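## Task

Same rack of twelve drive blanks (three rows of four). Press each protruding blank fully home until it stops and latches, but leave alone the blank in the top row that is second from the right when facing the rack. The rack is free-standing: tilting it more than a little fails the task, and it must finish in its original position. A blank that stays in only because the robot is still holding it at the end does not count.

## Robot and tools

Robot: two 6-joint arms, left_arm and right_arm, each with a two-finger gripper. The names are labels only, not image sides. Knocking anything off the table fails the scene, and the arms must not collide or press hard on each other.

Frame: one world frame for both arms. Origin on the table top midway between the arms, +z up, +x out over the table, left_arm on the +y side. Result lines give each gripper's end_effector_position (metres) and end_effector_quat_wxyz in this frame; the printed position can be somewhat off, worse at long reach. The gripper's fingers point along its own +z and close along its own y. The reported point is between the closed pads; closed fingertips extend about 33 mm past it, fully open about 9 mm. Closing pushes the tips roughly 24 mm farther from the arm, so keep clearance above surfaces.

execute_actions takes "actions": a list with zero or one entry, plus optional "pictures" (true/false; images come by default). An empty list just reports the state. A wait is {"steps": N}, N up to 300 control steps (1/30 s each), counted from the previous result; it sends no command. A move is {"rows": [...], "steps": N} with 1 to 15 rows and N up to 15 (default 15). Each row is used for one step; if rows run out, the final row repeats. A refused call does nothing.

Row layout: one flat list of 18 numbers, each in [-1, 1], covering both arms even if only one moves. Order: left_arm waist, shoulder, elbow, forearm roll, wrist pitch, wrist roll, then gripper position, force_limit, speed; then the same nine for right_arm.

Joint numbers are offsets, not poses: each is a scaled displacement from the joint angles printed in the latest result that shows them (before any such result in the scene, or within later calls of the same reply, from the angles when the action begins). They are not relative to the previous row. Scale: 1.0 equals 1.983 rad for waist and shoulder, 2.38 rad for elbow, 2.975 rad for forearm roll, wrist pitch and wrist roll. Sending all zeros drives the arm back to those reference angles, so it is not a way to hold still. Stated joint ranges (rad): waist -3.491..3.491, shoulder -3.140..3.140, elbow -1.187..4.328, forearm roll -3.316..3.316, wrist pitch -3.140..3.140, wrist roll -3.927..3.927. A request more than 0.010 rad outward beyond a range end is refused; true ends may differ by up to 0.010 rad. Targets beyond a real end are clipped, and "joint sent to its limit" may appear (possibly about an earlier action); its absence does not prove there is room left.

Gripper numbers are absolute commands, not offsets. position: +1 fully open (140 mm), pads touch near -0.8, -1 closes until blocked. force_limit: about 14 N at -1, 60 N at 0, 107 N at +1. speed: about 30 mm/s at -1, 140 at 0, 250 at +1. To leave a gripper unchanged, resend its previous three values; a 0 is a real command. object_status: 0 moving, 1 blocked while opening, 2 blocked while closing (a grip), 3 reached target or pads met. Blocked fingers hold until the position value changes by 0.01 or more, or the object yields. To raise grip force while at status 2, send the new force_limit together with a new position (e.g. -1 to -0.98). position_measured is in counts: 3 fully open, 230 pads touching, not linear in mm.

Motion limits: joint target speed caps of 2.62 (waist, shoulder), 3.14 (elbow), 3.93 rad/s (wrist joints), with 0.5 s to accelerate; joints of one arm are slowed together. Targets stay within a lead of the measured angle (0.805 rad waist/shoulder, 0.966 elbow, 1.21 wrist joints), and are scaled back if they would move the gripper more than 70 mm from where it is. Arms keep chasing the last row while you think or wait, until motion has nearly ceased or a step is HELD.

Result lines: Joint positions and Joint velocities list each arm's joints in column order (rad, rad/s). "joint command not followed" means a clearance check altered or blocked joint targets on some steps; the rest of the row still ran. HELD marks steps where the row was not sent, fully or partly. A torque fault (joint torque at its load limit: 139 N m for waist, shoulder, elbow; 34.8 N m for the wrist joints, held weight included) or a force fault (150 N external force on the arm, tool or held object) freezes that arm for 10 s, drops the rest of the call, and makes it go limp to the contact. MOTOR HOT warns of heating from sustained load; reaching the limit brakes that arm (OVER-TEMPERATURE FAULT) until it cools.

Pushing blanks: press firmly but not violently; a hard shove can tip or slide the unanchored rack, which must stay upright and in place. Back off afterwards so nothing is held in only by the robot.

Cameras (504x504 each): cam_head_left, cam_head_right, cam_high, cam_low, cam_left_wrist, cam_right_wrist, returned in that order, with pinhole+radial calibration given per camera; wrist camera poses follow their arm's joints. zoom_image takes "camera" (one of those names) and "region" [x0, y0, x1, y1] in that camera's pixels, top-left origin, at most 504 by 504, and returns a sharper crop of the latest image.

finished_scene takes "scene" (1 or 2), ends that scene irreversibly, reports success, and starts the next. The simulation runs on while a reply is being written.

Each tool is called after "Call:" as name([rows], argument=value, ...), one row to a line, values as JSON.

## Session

Call:
execute_actions(actions=[])

Scene clock: 0.00 s of 4500.00 s.
left_arm: end_effector_position=(+0.3000, +0.2331, +0.2981) position_measured=3 object_status=3 end_effector_quat_wxyz=(-0.034, +0.822, -0.550, -0.142) | right_arm: end_effector_position=(+0.6656, -0.6776, +0.2140) position_measured=3 object_status=3 end_effector_quat_wxyz=(-0.232, +0.641, -0.607, +0.409)
Joint positions: left_arm=[-0.387 -0.003  0.136 -0.12  -1.98   0.795] | right_arm=[-0.141  0.141 -0.234 -0.169 -0.22   0.485]
Joint velocities: left_arm=[-0.    -0.     0.    -0.    -0.002  0.   ] | right_arm=[-0.     0.    -0.    -0.002  0.     0.   ]
camera_calibration (this result's frames):
cam_left_wrist: T_world_to_cam=[[-0.934113, -0.322645, 0.152751, 0.296552], [-0.14962, 0.742363, 0.653078, -0.324135], [-0.324109, 0.587194, -0.741725, 0.382337], [0, 0, 0, 1]] pos_world=[0.352435, 0.111801, 0.449976]
cam_right_wrist: T_world_to_cam=[[-0.60531, 0.035585, -0.795194, 0.594444], [-0.179164, 0.967274, 0.179667, 0.738271], [0.775565, 0.251225, -0.579125, -0.0332829], [0, 0, 0, 1]] pos_world=[0.517908, -0.726902, 0.320781]

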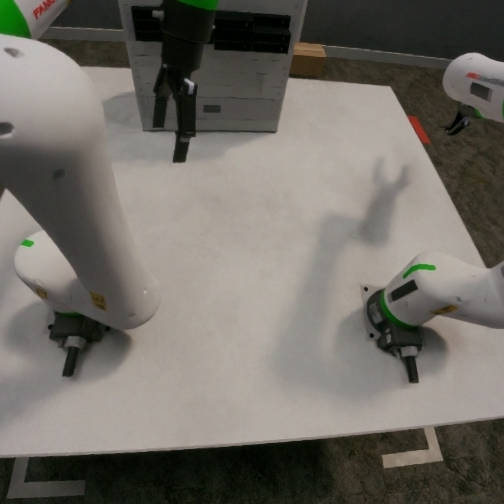

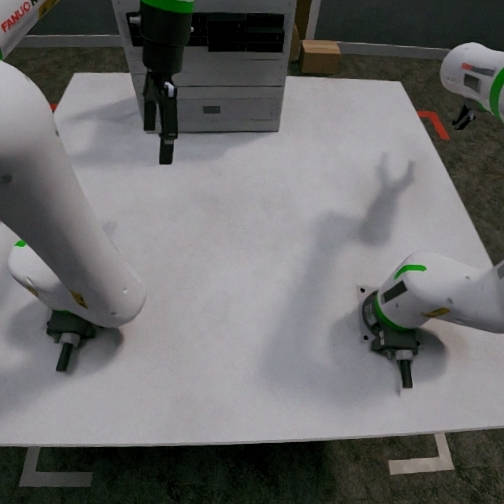

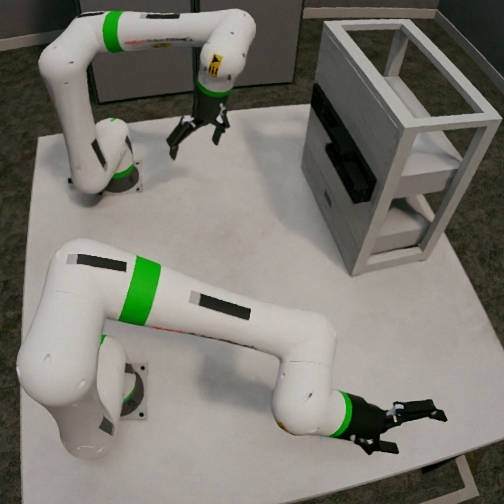

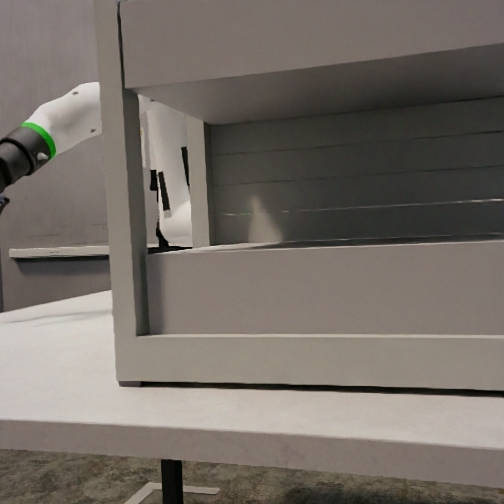

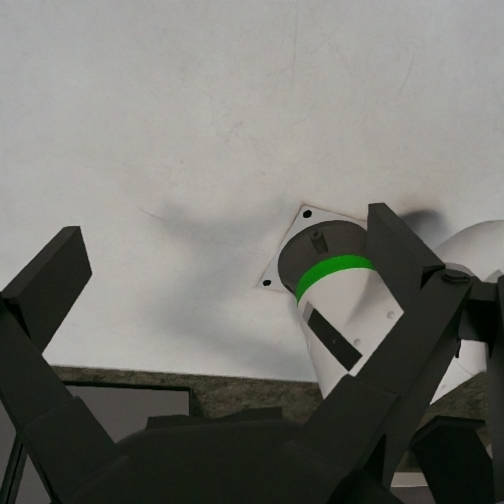

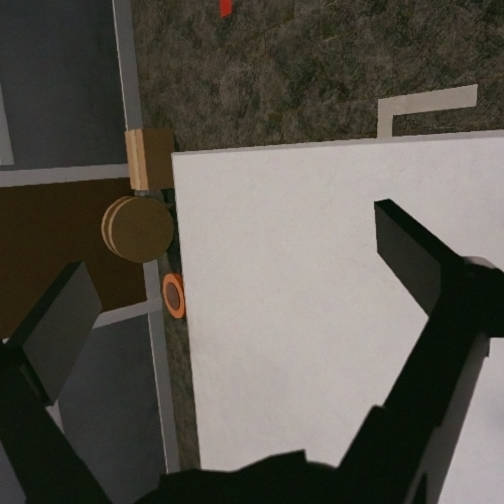

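Call:
execute_actions([
  {"rows":[[0.7,0.153,0.069,0.569,-0.039,-0.257,1,0,0,0.5,-0.32,-0.153,-0.414,0.343,0.845,-1,0,0]]},
], pictures=false)

Call:
execute_actions([
  {"steps":60},
], pictures=false)

Call:
execute_actions([
  {"rows":[[-0.215,0.455,0.379,0,0,0,1,0,0,0.19,0.25,0.16,0,0.02,0,-1,0,0]]},
], pictures=false)

Call:
execute_actions([
  {"steps":30},
])

Scene clock: 7.63 s of 4500.00 s.
left_arm: end_effector_position=(+0.3603, +0.1798, +0.3805) position_measured=3 object_status=3 end_effector_quat_wxyz=(+0.269, +0.775, -0.569, -0.057) | right_arm: end_effector_position=(+0.7015, -0.5171, +0.3150) position_measured=103 object_status=0 end_effector_quat_wxyz=(-0.329, +0.634, -0.478, +0.511)
Joint positions: left_arm=[-0.017  0.117  0.202  0.435 -2.026  0.491] | right_arm=[ 0.093 -0.025 -0.329 -0.49   0.046  0.835]
Joint velocities: left_arm=[ 0.87   0.215  0.116  1.295 -0.082 -0.54 ] | right_arm=[ 0.611 -0.378 -0.217 -0.727  0.603  0.918]
Steps of this call (steps 1 to 90: nothing new was sent; then 4.13 s passed at rest; steps 91 to 105: all 15 steps of this action). Readings (joint positions | what the end effector reports):
91: left_arm=[-0.387 -0.003 0.136 -0.120 -1.980 0.795] | right_arm=[-0.141 0.141 -0.234 -0.169 -0.220 0.485] | left_arm position_measured=3 object_status=3 | right_arm position_measured=3 object_status=0
92: left_arm=[-0.385 -0.002 0.137 -0.117 -1.980 0.793] | right_arm=[-0.139 0.139 -0.235 -0.172 -0.218 0.488] | left_arm position_measured=3 object_status=3 | right_arm position_measured=5 object_status=0
94: left_arm=[-0.364 0.005 0.141 -0.085 -1.984 0.773] | right_arm=[-0.118 0.123 -0.244 -0.203 -0.191 0.519] | left_arm position_measured=3 object_status=3 | right_arm position_measured=20 object_status=0
98: left_arm=[-0.253 0.047 0.164 0.082 -2.000 0.668] | right_arm=[-0.044 0.066 -0.277 -0.312 -0.100 0.630] | left_arm position_measured=3 object_status=3 | right_arm position_measured=50 object_status=0
105: the state above

Scene clock: 9.63 s of 4500.00 s.
left_arm: end_effector_position=(+0.5049, +0.5791, +0.7073) position_measured=3 object_status=3 end_effector_quat_wxyz=(+0.392, +0.599, -0.374, +0.589) | right_arm: end_effector_position=(+0.5196, -0.2598, +0.3908) position_measured=233 object_status=3 end_effector_quat_wxyz=(+0.047, +0.690, -0.010, +0.722)
Joint positions: left_arm=[ 1.001  0.3    0.301  1.573 -2.096  0.03 ] | right_arm=[ 0.851 -0.494 -0.598 -1.401  0.8    2.998]
Joint velocities: left_arm=[-0.003 -0.    -0.    -0.     0.002 -0.   ] | right_arm=[-0.    -0.     0.    -0.    -0.001 -0.   ]
Steps of this call (steps 1 to 60: the robot went on to your last target). Readings (joint positions | what the end effector reports):
1: left_arm=[0.012 0.124 0.205 0.479 -2.029 0.474] | right_arm=[0.114 -0.038 -0.337 -0.515 0.067 0.867] | left_arm position_measured=3 object_status=3 | right_arm position_measured=111 object_status=0
2: left_arm=[0.041 0.131 0.209 0.520 -2.032 0.457] | right_arm=[0.134 -0.051 -0.344 -0.540 0.088 0.900] | left_arm position_measured=3 object_status=3 | right_arm position_measured=119 object_status=0
4: left_arm=[0.097 0.143 0.216 0.597 -2.036 0.426] | right_arm=[0.177 -0.077 -0.359 -0.591 0.130 0.969] | left_arm position_measured=3 object_status=3 | right_arm position_measured=134 object_status=0
8: left_arm=[0.206 0.165 0.227 0.729 -2.045 0.372] | right_arm=[0.264 -0.131 -0.390 -0.696 0.217 1.126] | left_arm position_measured=3 object_status=3 | right_arm position_measured=164 object_status=0
60: the state above
All arms were judged still, so your last target was given up. Only a new action makes them travel on or press farther. Fingers that are still opening or closing keep moving.

Scene clock: 10.13 s of 4500.00 s.
left_arm: end_effector_position=(+0.6107, +0.5863, +0.6425) position_measured=3 object_status=3 end_effector_quat_wxyz=(+0.438, +0.564, -0.428, +0.554) | right_arm: end_effector_position=(+0.5462, -0.0932, +0.3909) position_measured=233 object_status=3 end_effector_quat_wxyz=(+0.001, +0.700, +0.066, +0.711)
Joint positions: left_arm=[ 0.827  0.658  0.669  1.573 -2.097  0.03 ] | right_arm=[ 1.053 -0.227 -0.394 -1.401  0.832  2.998]
Joint velocities: left_arm=[-0.421  0.909  0.889  0.    -0.001  0.   ] | right_arm=[ 0.482  0.633  0.488  0.     0.075 -0.   ]
Steps of this call (steps 1 to 15: all 15 steps of this action). Readings (joint positions | what the end effector reports):
1: left_arm=[1.001 0.300 0.301 1.573 -2.096 0.030] | right_arm=[0.851 -0.494 -0.598 -1.401 0.800 2.998] | left_arm position_measured=3 object_status=3 | right_arm position_measured=233 object_status=3
2: left_arm=[1.000 0.303 0.303 1.573 -2.097 0.030] | right_arm=[0.852 -0.492 -0.597 -1.401 0.800 2.998] | left_arm position_measured=3 object_status=3 | right_arm position_measured=233 object_status=3
4: left_arm=[0.989 0.323 0.327 1.573 -2.097 0.030] | right_arm=[0.868 -0.471 -0.581 -1.401 0.803 2.998] | left_arm position_measured=3 object_status=3 | right_arm position_measured=233 object_status=3
8: left_arm=[0.932 0.433 0.448 1.573 -2.097 0.030] | right_arm=[0.937 -0.380 -0.512 -1.401 0.814 2.998] | left_arm position_measured=3 object_status=3 | right_arm position_measured=233 object_status=3
15: the state above

Scene clock: 11.13 s of 4500.00 s.
left_arm: end_effector_position=(+0.7406, +0.5058, +0.4632) position_measured=3 object_status=3 end_effector_quat_wxyz=(+0.508, +0.507, -0.492, +0.493) | right_arm: end_effector_position=(+0.5327, +0.0639, +0.3702) position_measured=233 object_status=3 end_effector_quat_wxyz=(-0.037, +0.701, +0.132, +0.700)
Joint positions: left_arm=[ 0.575  1.203  1.203  1.573 -2.096  0.03 ] | right_arm=[ 1.227  0.002 -0.218 -1.401  0.86   2.998]
Joint velocities: left_arm=[ 0.     0.001 -0.    -0.    -0.    -0.   ] | right_arm=[ 0. -0. -0.  0. -0. -0.]
Steps of this call (steps 1 to 30: the robot went on to your last target). Readings (joint positions | what the end effector reports):
1: left_arm=[0.813 0.689 0.699 1.573 -2.097 0.030] | right_arm=[1.069 -0.206 -0.378 -1.401 0.834 2.998] | left_arm position_measured=3 object_status=3 | right_arm position_measured=233 object_status=3
2: left_arm=[0.799 0.719 0.728 1.573 -2.097 0.030] | right_arm=[1.085 -0.185 -0.361 -1.401 0.837 2.998] | left_arm position_measured=3 object_status=3 | right_arm position_measured=233 object_status=3
4: left_arm=[0.771 0.779 0.787 1.573 -2.097 0.030] | right_arm=[1.117 -0.143 -0.329 -1.401 0.842 2.998] | left_arm position_measured=3 object_status=3 | right_arm position_measured=233 object_status=3
8: left_arm=[0.717 0.896 0.902 1.573 -2.097 0.030] | right_arm=[1.180 -0.060 -0.265 -1.401 0.852 2.998] | left_arm position_measured=3 object_status=3 | right_arm position_measured=233 object_status=3
30: the state above
camera_calibration (this result's frames):
cam_left_wrist: T_world_to_cam=[[-0.998019, 0.0319115, -0.0542266, 0.734714], [0.062722, 0.43635, -0.897588, 0.147317], [-0.00498164, -0.899211, -0.437487, 0.861973], [0, 0, 0, 1]] pos_world=[0.728312, 0.687368, 0.549173]
cam_right_wrist: T_world_to_cam=[[0.186663, -0.981144, -0.0501237, -0.0209012], [-0.454853, -0.0410882, -0.889618, 0.576319], [0.870784, 0.188858, -0.453947, -0.119151], [0, 0, 0, 1]] pos_world=[0.369797, 0.0256755, 0.457568]

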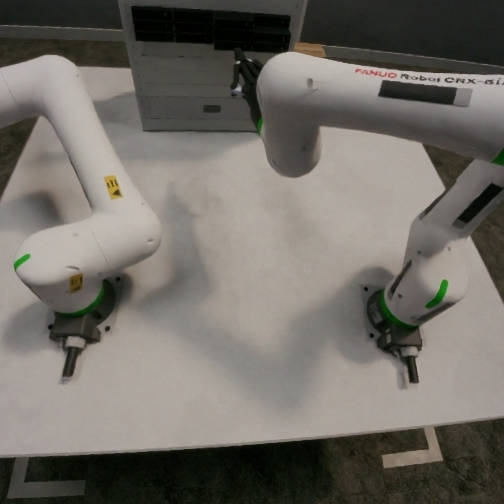

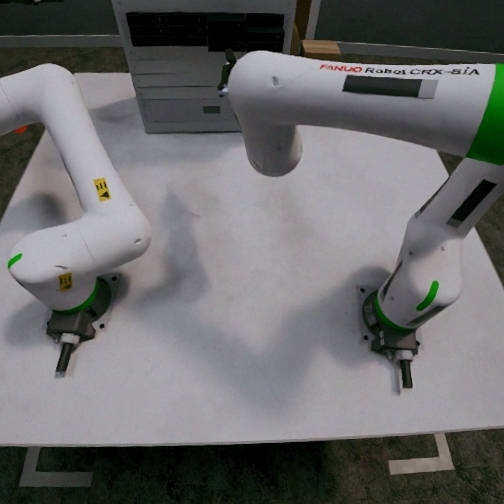

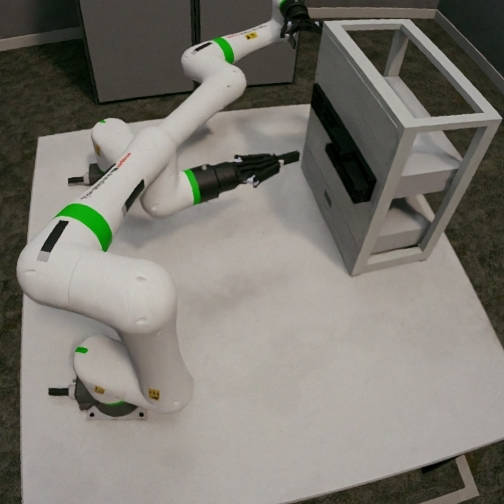

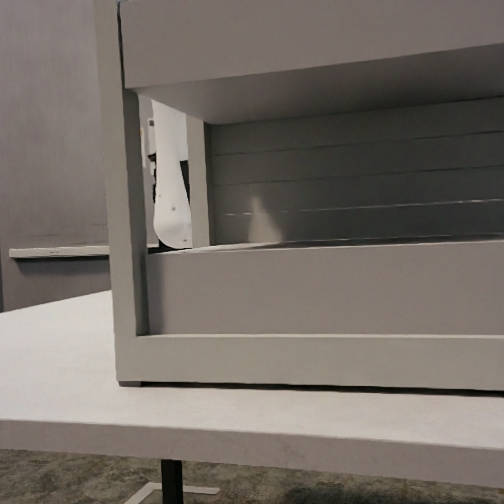

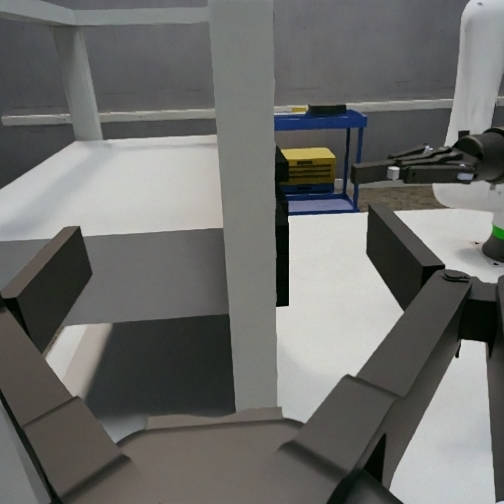

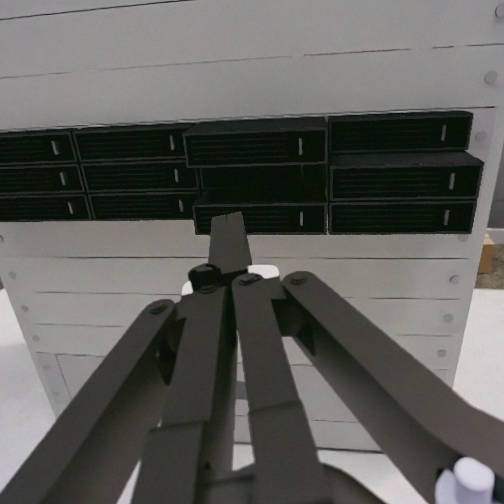

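Call:
execute_actions([
  {"rows":[[-0.052,-0.141,-0.1175,0,0.035,0,0.3,-0.5,0,-0.066,0.0615,0.03,0.006,0.039,-0.063,-1,0,0]]},
], pictures=false)

Call:
execute_actions([
  {"steps":12},
])

Scene clock: 24.73 s of 4500.00 s.
left_arm: end_effector_position=(+0.7290, +0.4107, +0.5611) position_measured=91 object_status=0 end_effector_quat_wxyz=(+0.507, +0.507, -0.492, +0.493) | right_arm: end_effector_position=(+0.6092, -0.0194, +0.3538) position_measured=233 object_status=3 end_effector_quat_wxyz=(-0.002, +0.707, -0.000, +0.707)
Joint positions: left_arm=[ 0.474  0.929  0.93   1.573 -1.995  0.03 ] | right_arm=[ 1.097  0.124 -0.146 -1.383  0.975  2.811]
Joint velocities: left_arm=[-0.088 -0.24  -0.241  0.001  0.088  0.   ] | right_arm=[-0.002  0.002  0.001  0.001  0.002 -0.002]
Steps of this call (steps 1 to 15: the robot went on to your last target; steps 16 to 90: nothing new was sent; then 10.10 s passed at rest; steps 91 to 105: all 15 steps of this action). Readings (joint positions | what the end effector reports):
91: left_arm=[0.575 1.203 1.203 1.573 -2.096 0.030] | right_arm=[1.227 0.002 -0.218 -1.401 0.859 2.998] | left_arm position_measured=3 object_status=0 | right_arm position_measured=233 object_status=3
92: left_arm=[0.574 1.201 1.200 1.573 -2.096 0.030] | right_arm=[1.225 0.004 -0.216 -1.401 0.861 2.996] | left_arm position_measured=5 object_status=0 | right_arm position_measured=233 object_status=3
94: left_arm=[0.567 1.181 1.179 1.573 -2.088 0.030] | right_arm=[1.204 0.024 -0.205 -1.398 0.880 2.966] | left_arm position_measured=20 object_status=0 | right_arm position_measured=233 object_status=3
98: left_arm=[0.529 1.080 1.080 1.573 -2.051 0.030] | right_arm=[1.131 0.092 -0.165 -1.388 0.944 2.861] | left_arm position_measured=50 object_status=0 | right_arm position_measured=233 object_status=3
105: the state above

Scene clock: 25.13 s of 4500.00 s.
left_arm: end_effector_position=(+0.7285, +0.4085, +0.5630) position_measured=91 object_status=3 end_effector_quat_wxyz=(+0.508, +0.507, -0.492, +0.493) | right_arm: end_effector_position=(+0.6093, -0.0195, +0.3538) position_measured=233 object_status=3 end_effector_quat_wxyz=(-0.002, +0.707, -0.000, +0.707)
Joint positions: left_arm=[ 0.472  0.923  0.923  1.573 -1.992  0.03 ] | right_arm=[ 1.096  0.124 -0.146 -1.383  0.976  2.811]
Joint velocities: left_arm=[-0.    -0.002  0.     0.     0.001 -0.   ] | right_arm=[ 0.     0.     0.    -0.001  0.001  0.   ]
Steps of this call (steps 1 to 12: the robot went on to your last target). Readings (joint positions | what the end effector reports):
1: left_arm=[0.472 0.924 0.925 1.573 -1.993 0.030] | right_arm=[1.097 0.124 -0.146 -1.383 0.975 2.811] | left_arm position_measured=91 object_status=0 | right_arm position_measured=233 object_status=3
2: left_arm=[0.472 0.923 0.923 1.573 -1.993 0.030] | right_arm=[1.097 0.124 -0.146 -1.383 0.976 2.811] | left_arm position_measured=91 object_status=0 | right_arm position_measured=233 object_status=3
4: left_arm=[0.472 0.923 0.923 1.573 -1.992 0.030] | right_arm=[1.096 0.124 -0.146 -1.383 0.976 2.811] | left_arm position_measured=91 object_status=3 | right_arm position_measured=233 object_status=3
8: left_arm=[0.472 0.923 0.923 1.573 -1.992 0.030] | right_arm=[1.096 0.124 -0.146 -1.383 0.976 2.811] | left_arm position_measured=91 object_status=3 | right_arm position_measured=233 object_status=3
12: the state above
camera_calibration (this result's frames):
cam_left_wrist: T_world_to_cam=[[-0.998067, 0.0308856, -0.0539377, 0.731461], [0.0620128, 0.436231, -0.897695, 0.280728], [-0.00419658, -0.899304, -0.437303, 0.817487], [0, 0, 0, 1]] pos_world=[0.716069, 0.590116, 0.648952]
cam_right_wrist: T_world_to_cam=[[-0.0489882, -0.981371, -0.185772, 0.0737078], [-0.437218, 0.188298, -0.879423, 0.583259], [0.89802, 0.0381414, -0.438297, -0.202596], [0, 0, 0, 1]] pos_world=[0.440558, -0.0297645, 0.437827]

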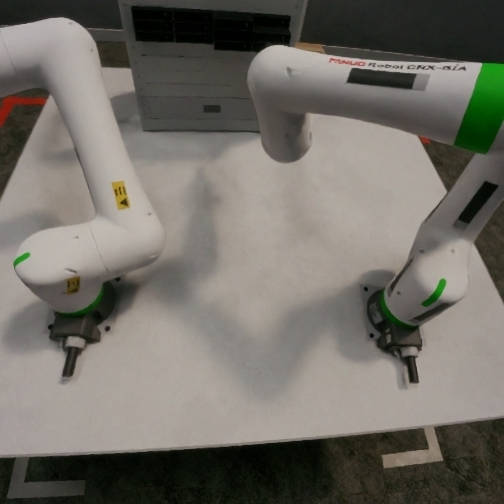

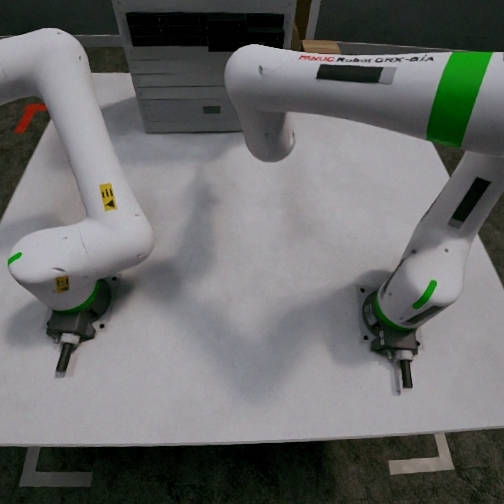

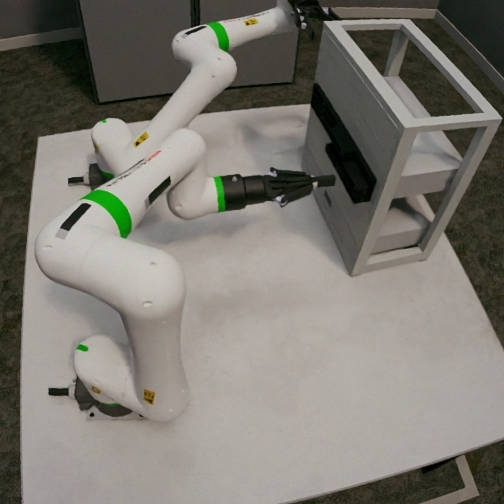

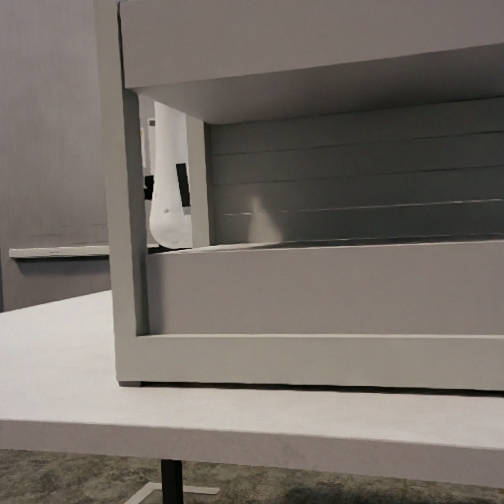

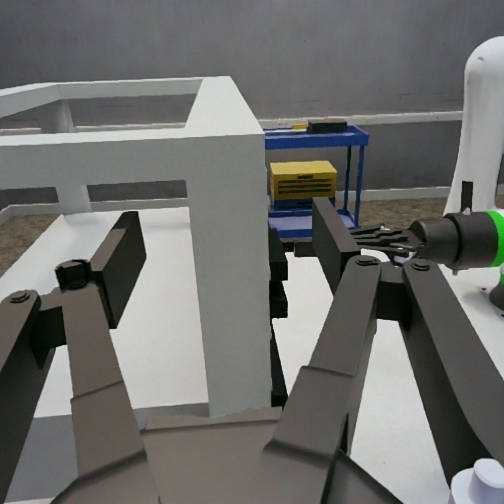

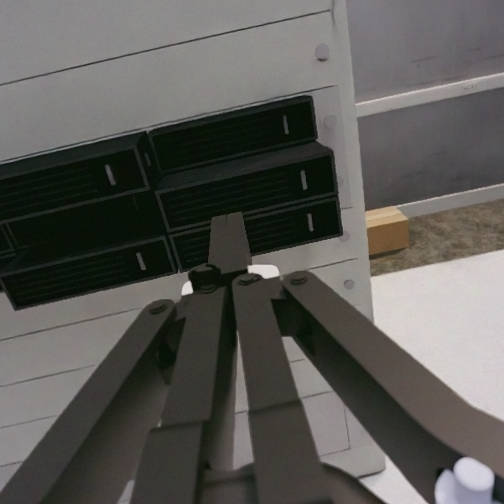

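Call:
execute_actions([
  {"rows":[[-0.006,-0.0085,-0.0115,0,0.004,0,-0.1,-0.5,0,-0.0086,0.008,0.0103,0,-0.0055,0,-1,0,0]],"steps":12},
], pictures=false)

Call:
execute_actions([
  {"rows":[[0,0,0,0,0,0,-0.35,-0.5,-0.5,-0.0086,0.008,0.0078,0,-0.0055,0,-1,0,0]]},
], pictures=false)

Call:
execute_actions([
  {"rows":[[0,0,0,0,0,0,-0.35,-0.5,-0.5,-0.0086,0.008,0.0078,0,-0.0055,0,-1,0,0]],"steps":8},
], pictures=false)

Call:
execute_actions([
  {"rows":[[0,0,0,0,0,0,-0.35,-0.5,-0.5,-0.0086,0.008,0.0078,0,-0.0055,0,-1,0,0]],"steps":8},
])

Scene clock: 34.03 s of 4500.00 s.
left_arm: end_effector_position=(+0.7295, +0.3991, +0.5654) position_measured=141 object_status=0 end_effector_quat_wxyz=(+0.511, +0.508, -0.489, +0.492) | right_arm: end_effector_position=(+0.6201, -0.0179, +0.3562) position_measured=233 object_status=3 end_effector_quat_wxyz=(-0.004, +0.707, -0.003, +0.707)
Joint positions: left_arm=[ 0.46   0.906  0.896  1.573 -1.98   0.03 ] | right_arm=[ 1.079  0.14  -0.122 -1.383  0.959  2.811]
Joint velocities: left_arm=[-0.001 -0.001  0.     0.001 -0.    -0.   ] | right_arm=[ 0.     0.001  0.     0.    -0.001  0.   ]
Steps of this call (steps 1 to 15: the robot went on to your last target; steps 16 to 90: nothing new was sent; then 5.50 s passed at rest; steps 91 to 102: all 12 steps of this action). Readings (joint positions | what the end effector reports):
91: left_arm=[0.472 0.923 0.923 1.573 -1.992 0.030] | right_arm=[1.096 0.124 -0.146 -1.383 0.976 2.811] | left_arm position_measured=91 object_status=0 | right_arm position_measured=233 object_status=3
92: left_arm=[0.471 0.921 0.921 1.573 -1.991 0.030] | right_arm=[1.095 0.126 -0.144 -1.383 0.974 2.811] | left_arm position_measured=93 object_status=0 | right_arm position_measured=233 object_status=3
94: left_arm=[0.463 0.911 0.903 1.573 -1.984 0.030] | right_arm=[1.083 0.136 -0.127 -1.383 0.963 2.811] | left_arm position_measured=108 object_status=0 | right_arm position_measured=233 object_status=3
98: left_arm=[0.460 0.906 0.896 1.573 -1.981 0.030] | right_arm=[1.080 0.140 -0.122 -1.383 0.959 2.811] | left_arm position_measured=138 object_status=0 | right_arm position_measured=233 object_status=3
102: the state above

Scene clock: 34.53 s of 4500.00 s.
left_arm: end_effector_position=(+0.7294, +0.3991, +0.5656) position_measured=169 object_status=2 end_effector_quat_wxyz=(+0.511, +0.508, -0.489, +0.492) | right_arm: end_effector_position=(+0.6301, -0.0176, +0.3550) position_measured=233 object_status=3 end_effector_quat_wxyz=(-0.004, +0.709, -0.004, +0.706)
Joint positions: left_arm=[ 0.46   0.906  0.896  1.573 -1.981  0.03 ] | right_arm=[ 1.062  0.156 -0.103 -1.383  0.943  2.811]
Joint velocities: left_arm=[ 0.    -0.001 -0.    -0.001 -0.001  0.   ] | right_arm=[ 0.  0.  0. -0. -0.  0.]
Steps of this call (steps 1 to 15: all 15 steps of this action). Readings (joint positions | what the end effector reports):
1: left_arm=[0.460 0.906 0.896 1.573 -1.980 0.030] | right_arm=[1.079 0.140 -0.122 -1.383 0.959 2.811] | left_arm position_measured=141 object_status=0 | right_arm position_measured=233 object_status=3
2: left_arm=[0.460 0.906 0.896 1.573 -1.980 0.030] | right_arm=[1.077 0.142 -0.119 -1.383 0.957 2.811] | left_arm position_measured=142 object_status=0 | right_arm position_measured=233 object_status=3
4: left_arm=[0.460 0.906 0.896 1.573 -1.980 0.030] | right_arm=[1.066 0.153 -0.107 -1.383 0.946 2.811] | left_arm position_measured=152 object_status=0 | right_arm position_measured=233 object_status=3
8: left_arm=[0.460 0.906 0.896 1.573 -1.981 0.030] | right_arm=[1.062 0.156 -0.103 -1.383 0.943 2.811] | left_arm position_measured=169 object_status=0 | right_arm position_measured=233 object_status=3
15: the state above

Scene clock: 34.80 s of 4500.00 s.
left_arm: end_effector_position=(+0.7294, +0.3991, +0.5656) position_measured=169 object_status=2 end_effector_quat_wxyz=(+0.511, +0.508, -0.489, +0.492) | right_arm: end_effector_position=(+0.6402, -0.0176, +0.3537) position_measured=233 object_status=3 end_effector_quat_wxyz=(-0.004, +0.710, -0.006, +0.704)
Joint positions: left_arm=[ 0.46   0.906  0.896  1.573 -1.981  0.03 ] | right_arm=[ 1.045  0.172 -0.085 -1.383  0.927  2.811]
Joint velocities: left_arm=[ 0.001  0.001  0.001  0.     0.001 -0.   ] | right_arm=[-0.002  0.002  0.002 -0.001 -0.003 -0.   ]
Steps of this call (steps 1 to 8: all 8 steps of this action). Readings (joint positions | what the end effector reports):
1: left_arm=[0.460 0.906 0.896 1.573 -1.981 0.030] | right_arm=[1.062 0.156 -0.103 -1.383 0.943 2.811] | left_arm position_measured=169 object_status=2 | right_arm position_measured=233 object_status=3
2: left_arm=[0.460 0.906 0.896 1.573 -1.981 0.030] | right_arm=[1.060 0.158 -0.101 -1.383 0.941 2.811] | left_arm position_measured=169 object_status=2 | right_arm position_measured=233 object_status=3
4: left_arm=[0.460 0.906 0.896 1.573 -1.981 0.030] | right_arm=[1.049 0.169 -0.088 -1.383 0.930 2.811] | left_arm position_measured=169 object_status=2 | right_arm position_measured=233 object_status=3
8: the state above

Scene clock: 35.07 s of 4500.00 s.
left_arm: end_effector_position=(+0.7294, +0.3991, +0.5656) position_measured=169 object_status=2 end_effector_quat_wxyz=(+0.511, +0.508, -0.489, +0.492) | right_arm: end_effector_position=(+0.6503, -0.0179, +0.3525) position_measured=233 object_status=3 end_effector_quat_wxyz=(-0.004, +0.711, -0.007, +0.703)
Joint positions: left_arm=[ 0.46   0.906  0.896  1.573 -1.981  0.03 ] | right_arm=[ 1.028  0.187 -0.066 -1.383  0.91   2.811]
Joint velocities: left_arm=[-0.  0.  0.  0. -0.  0.] | right_arm=[-0.003  0.002  0.001  0.001 -0.001  0.   ]
Steps of this call (steps 1 to 8: all 8 steps of this action). Readings (joint positions | what the end effector reports):
1: left_arm=[0.460 0.906 0.896 1.573 -1.981 0.030] | right_arm=[1.045 0.172 -0.085 -1.383 0.926 2.811] | left_arm position_measured=169 object_status=2 | right_arm position_measured=233 object_status=3
2: left_arm=[0.460 0.906 0.896 1.573 -1.981 0.030] | right_arm=[1.043 0.174 -0.082 -1.383 0.924 2.811] | left_arm position_measured=169 object_status=2 | right_arm position_measured=233 object_status=3
4: left_arm=[0.460 0.906 0.896 1.573 -1.981 0.030] | right_arm=[1.032 0.185 -0.070 -1.383 0.913 2.811] | left_arm position_measured=169 object_status=2 | right_arm position_measured=233 object_status=3
8: the state above
camera_calibration (this result's frames):
cam_left_wrist: T_world_to_cam=[[-0.998529, 0.0307435, -0.0446529, 0.727944], [0.0535653, 0.432549, -0.900018, 0.29601], [-0.00835516, -0.901086, -0.433559, 0.811808], [0, 0, 0, 1]] pos_world=[0.7178, 0.581091, 0.650886]
cam_right_wrist: T_world_to_cam=[[-0.0569038, -0.978429, -0.19859, 0.086755], [-0.445087, 0.202913, -0.872195, 0.602573], [0.893677, 0.0387585, -0.447033, -0.234127], [0, 0, 0, 1]] pos_world=[0.482369, -0.0283118, 0.438127]

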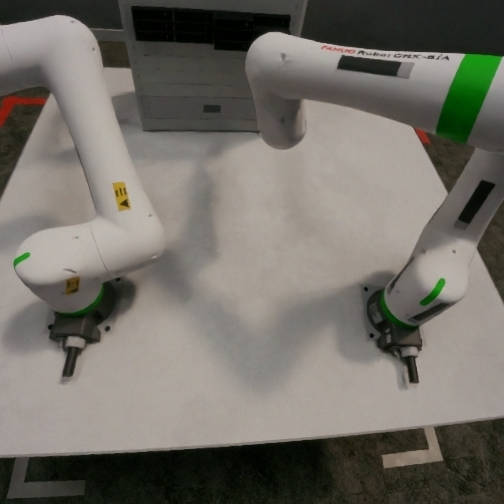

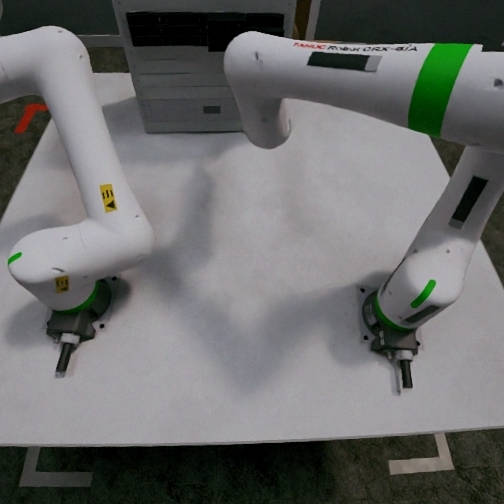

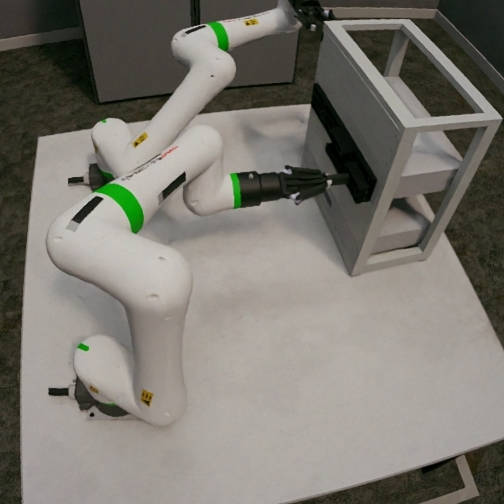

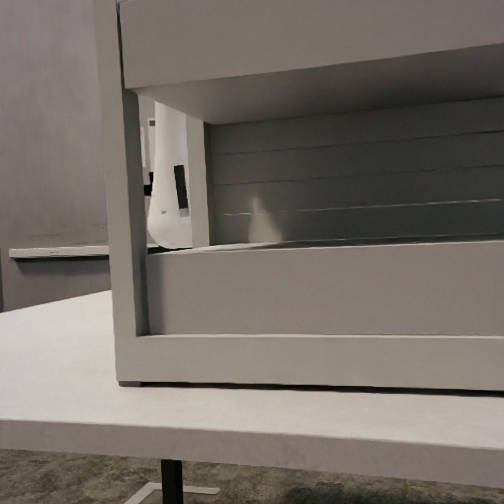

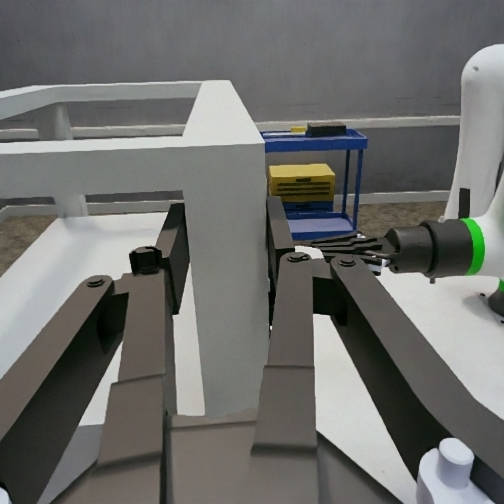

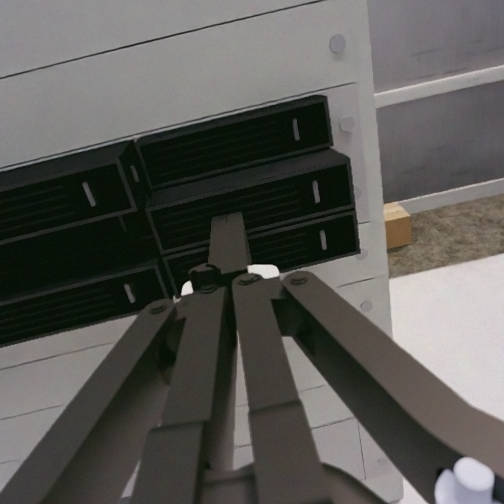

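Call:
execute_actions(actions=[])

Call:
execute_actions([
  {"rows":[[0,0,0,0,0,0,-0.35,-0.5,-0.5,-0.0125,0.0125,0.0128,0,-0.008,0,-1,0,0]],"steps":12},
])

Scene clock: 57.03 s of 4500.00 s.
left_arm: end_effector_position=(+0.7294, +0.3991, +0.5656) position_measured=169 object_status=2 end_effector_quat_wxyz=(+0.511, +0.508, -0.489, +0.492) | right_arm: end_effector_position=(+0.6504, -0.0179, +0.3524) position_measured=233 object_status=3 end_effector_quat_wxyz=(-0.004, +0.711, -0.007, +0.703)
Joint positions: left_arm=[ 0.46   0.906  0.896  1.573 -1.981  0.03 ] | right_arm=[ 1.028  0.188 -0.066 -1.383  0.91   2.811]
Joint velocities: left_arm=[ 0.001 -0.    -0.    -0.002 -0.    -0.   ] | right_arm=[ 0.    -0.     0.     0.002  0.001  0.   ]
Steps of this call (steps 1 to 15: the robot went on to your last target; steps 16 to 90: nothing new was sent; then 18.97 s passed at rest). Readings (joint positions | what the end effector reports):
1: left_arm=[0.460 0.906 0.896 1.573 -1.981 0.030] | right_arm=[1.028 0.187 -0.066 -1.383 0.910 2.811] | left_arm position_measured=169 object_status=2 | right_arm position_measured=233 object_status=3
2: left_arm=[0.460 0.906 0.896 1.573 -1.981 0.030] | right_arm=[1.028 0.187 -0.066 -1.383 0.910 2.811] | left_arm position_measured=169 object_status=2 | right_arm position_measured=233 object_status=3
4: left_arm=[0.460 0.906 0.896 1.573 -1.981 0.030] | right_arm=[1.028 0.188 -0.066 -1.383 0.910 2.811] | left_arm position_measured=169 object_status=2 | right_arm position_measured=233 object_status=3
8: left_arm=[0.460 0.906 0.896 1.573 -1.981 0.030] | right_arm=[1.028 0.188 -0.066 -1.383 0.910 2.811] | left_arm position_measured=169 object_status=2 | right_arm position_measured=233 object_status=3
90: the state above
All arms were judged still, so your last target was given up. Only a new action makes them travel on or press farther. Fingers that are still opening or closing keep moving.
camera_calibration (this result's frames):
cam_left_wrist: T_world_to_cam=[[-0.998529, 0.0307437, -0.0446532, 0.727944], [0.0535656, 0.432549, -0.900018, 0.29601], [-0.00835514, -0.901086, -0.433559, 0.811808], [0, 0, 0, 1]] pos_world=[0.7178, 0.581091, 0.650887]
cam_right_wrist: T_world_to_cam=[[-0.0569377, -0.978435, -0.198553, 0.0867468], [-0.445132, 0.202893, -0.872176, 0.602584], [0.893653, 0.0387225, -0.447085, -0.23417], [0, 0, 0, 1]] pos_world=[0.482435, -0.0283166, 0.43809]

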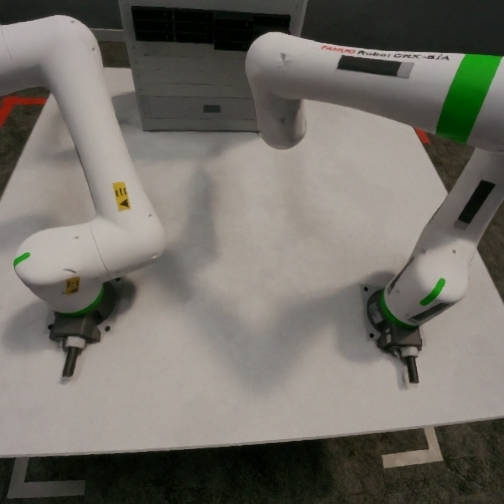

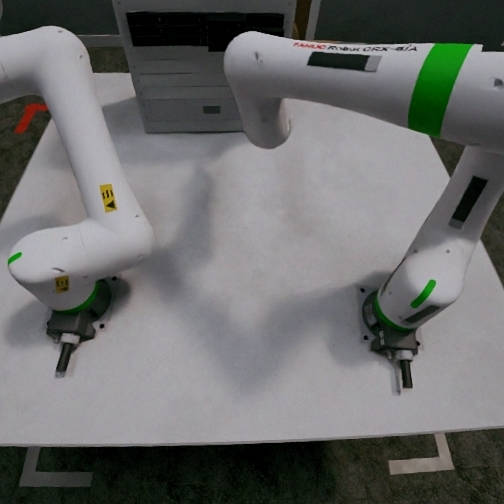

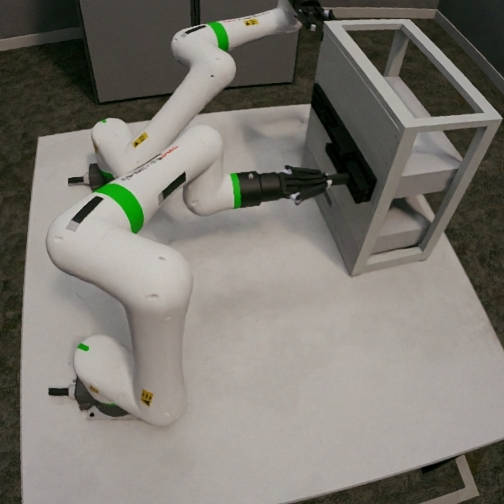

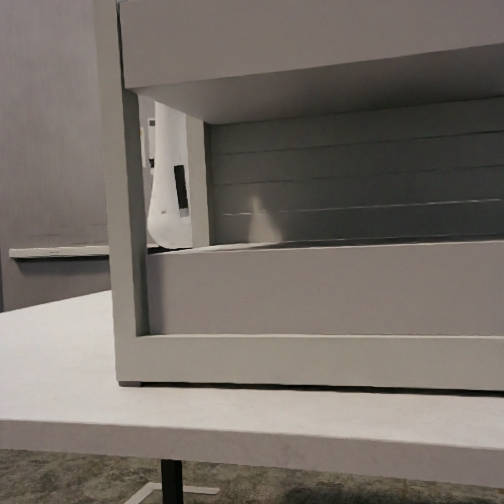

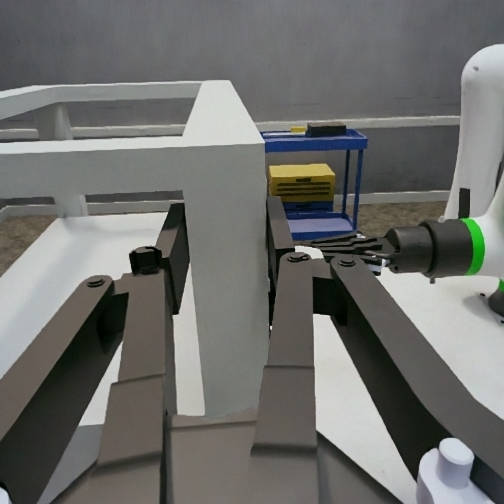

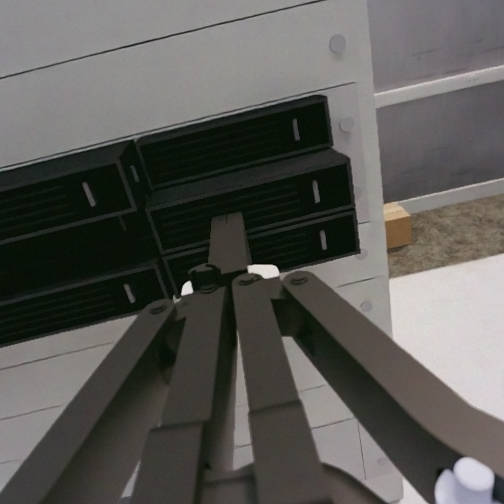

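Scene clock: 57.43 s of 4500.00 s.
left_arm: end_effector_position=(+0.7294, +0.3991, +0.5656) position_measured=169 object_status=2 end_effector_quat_wxyz=(+0.511, +0.508, -0.489, +0.492) | right_arm: end_effector_position=(+0.6661, -0.0179, +0.3513) position_measured=233 object_status=3 end_effector_quat_wxyz=(-0.005, +0.712, -0.010, +0.702)
Joint positions: left_arm=[ 0.46   0.906  0.896  1.573 -1.981  0.03 ] | right_arm=[ 1.004  0.212 -0.036 -1.383  0.886  2.811]
Joint velocities: left_arm=[-0.     0.    -0.001  0.     0.     0.   ] | right_arm=[-0.001 -0.001  0.    -0.     0.001 -0.   ]
Steps of this call (steps 1 to 12: all 12 steps of this action). Readings (joint positions | what the end effector reports):
1: left_arm=[0.460 0.906 0.896 1.573 -1.981 0.030] | right_arm=[1.028 0.188 -0.066 -1.383 0.910 2.811] | left_arm position_measured=169 object_status=2 | right_arm position_measured=233 object_status=3
2: left_arm=[0.460 0.906 0.896 1.573 -1.981 0.030] | right_arm=[1.026 0.190 -0.063 -1.383 0.908 2.811] | left_arm position_measured=169 object_status=2 | right_arm position_measured=233 object_status=3
4: left_arm=[0.460 0.906 0.896 1.573 -1.981 0.030] | right_arm=[1.011 0.205 -0.044 -1.383 0.893 2.811] | left_arm position_measured=169 object_status=2 | right_arm position_measured=233 object_status=3
8: left_arm=[0.460 0.906 0.896 1.573 -1.981 0.030] | right_arm=[1.004 0.212 -0.036 -1.383 0.887 2.811] | left_arm position_measured=169 object_status=2 | right_arm position_measured=233 object_status=3
12: the state above
camera_calibration (this result's frames):
cam_left_wrist: T_world_to_cam=[[-0.998529, 0.0307437, -0.044653, 0.727943], [0.0535655, 0.432549, -0.900018, 0.29601], [-0.00835527, -0.901086, -0.433559, 0.811808], [0, 0, 0, 1]] pos_world=[0.7178, 0.581091, 0.650886]
cam_right_wrist: T_world_to_cam=[[-0.0597628, -0.977374, -0.202901, 0.0908185], [-0.447874, 0.207911, -0.869587, 0.609576], [0.892097, 0.0389053, -0.450166, -0.24657], [0, 0, 0, 1]] pos_world=[0.498405, -0.0283809, 0.437509]

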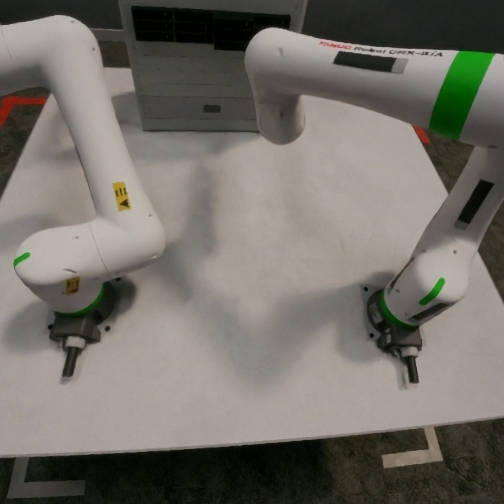

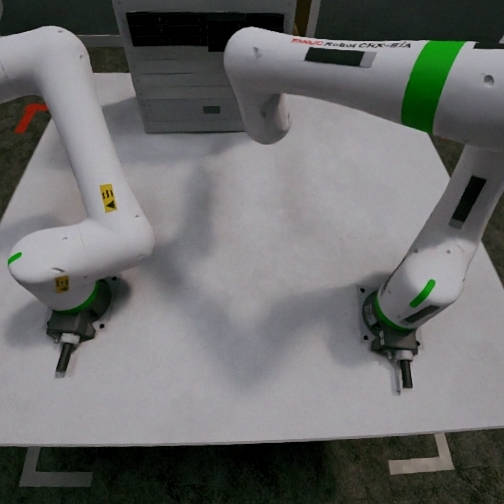

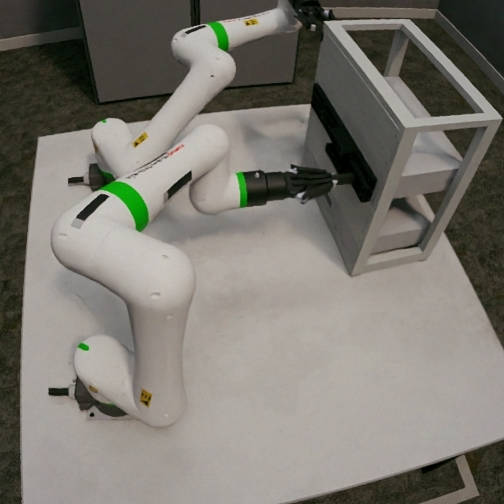

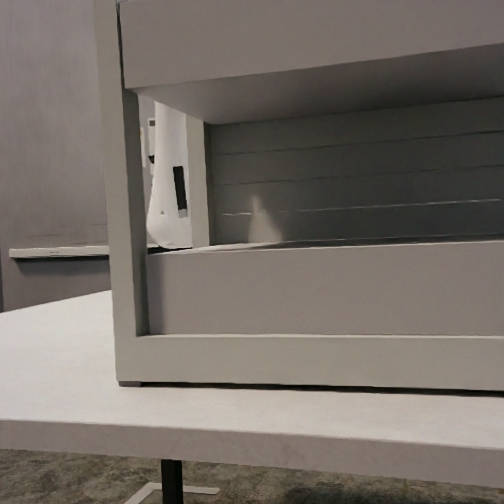

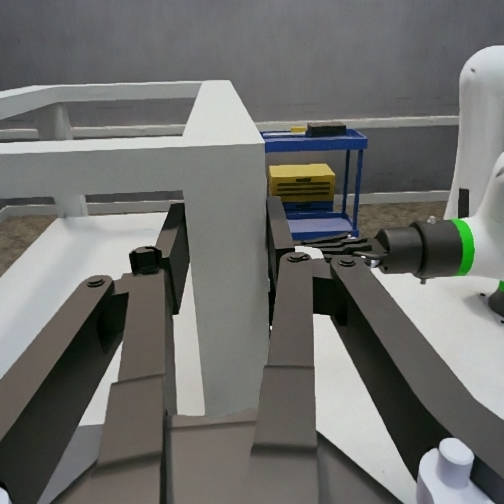

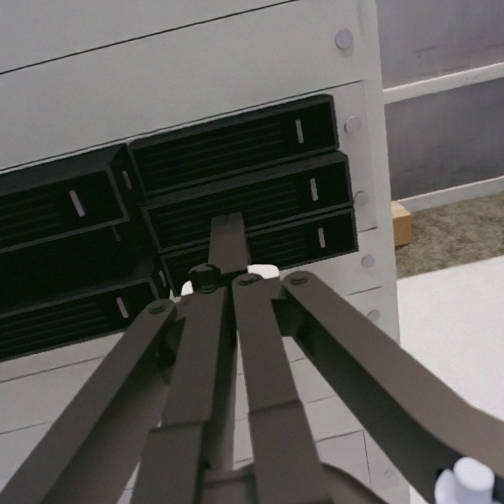

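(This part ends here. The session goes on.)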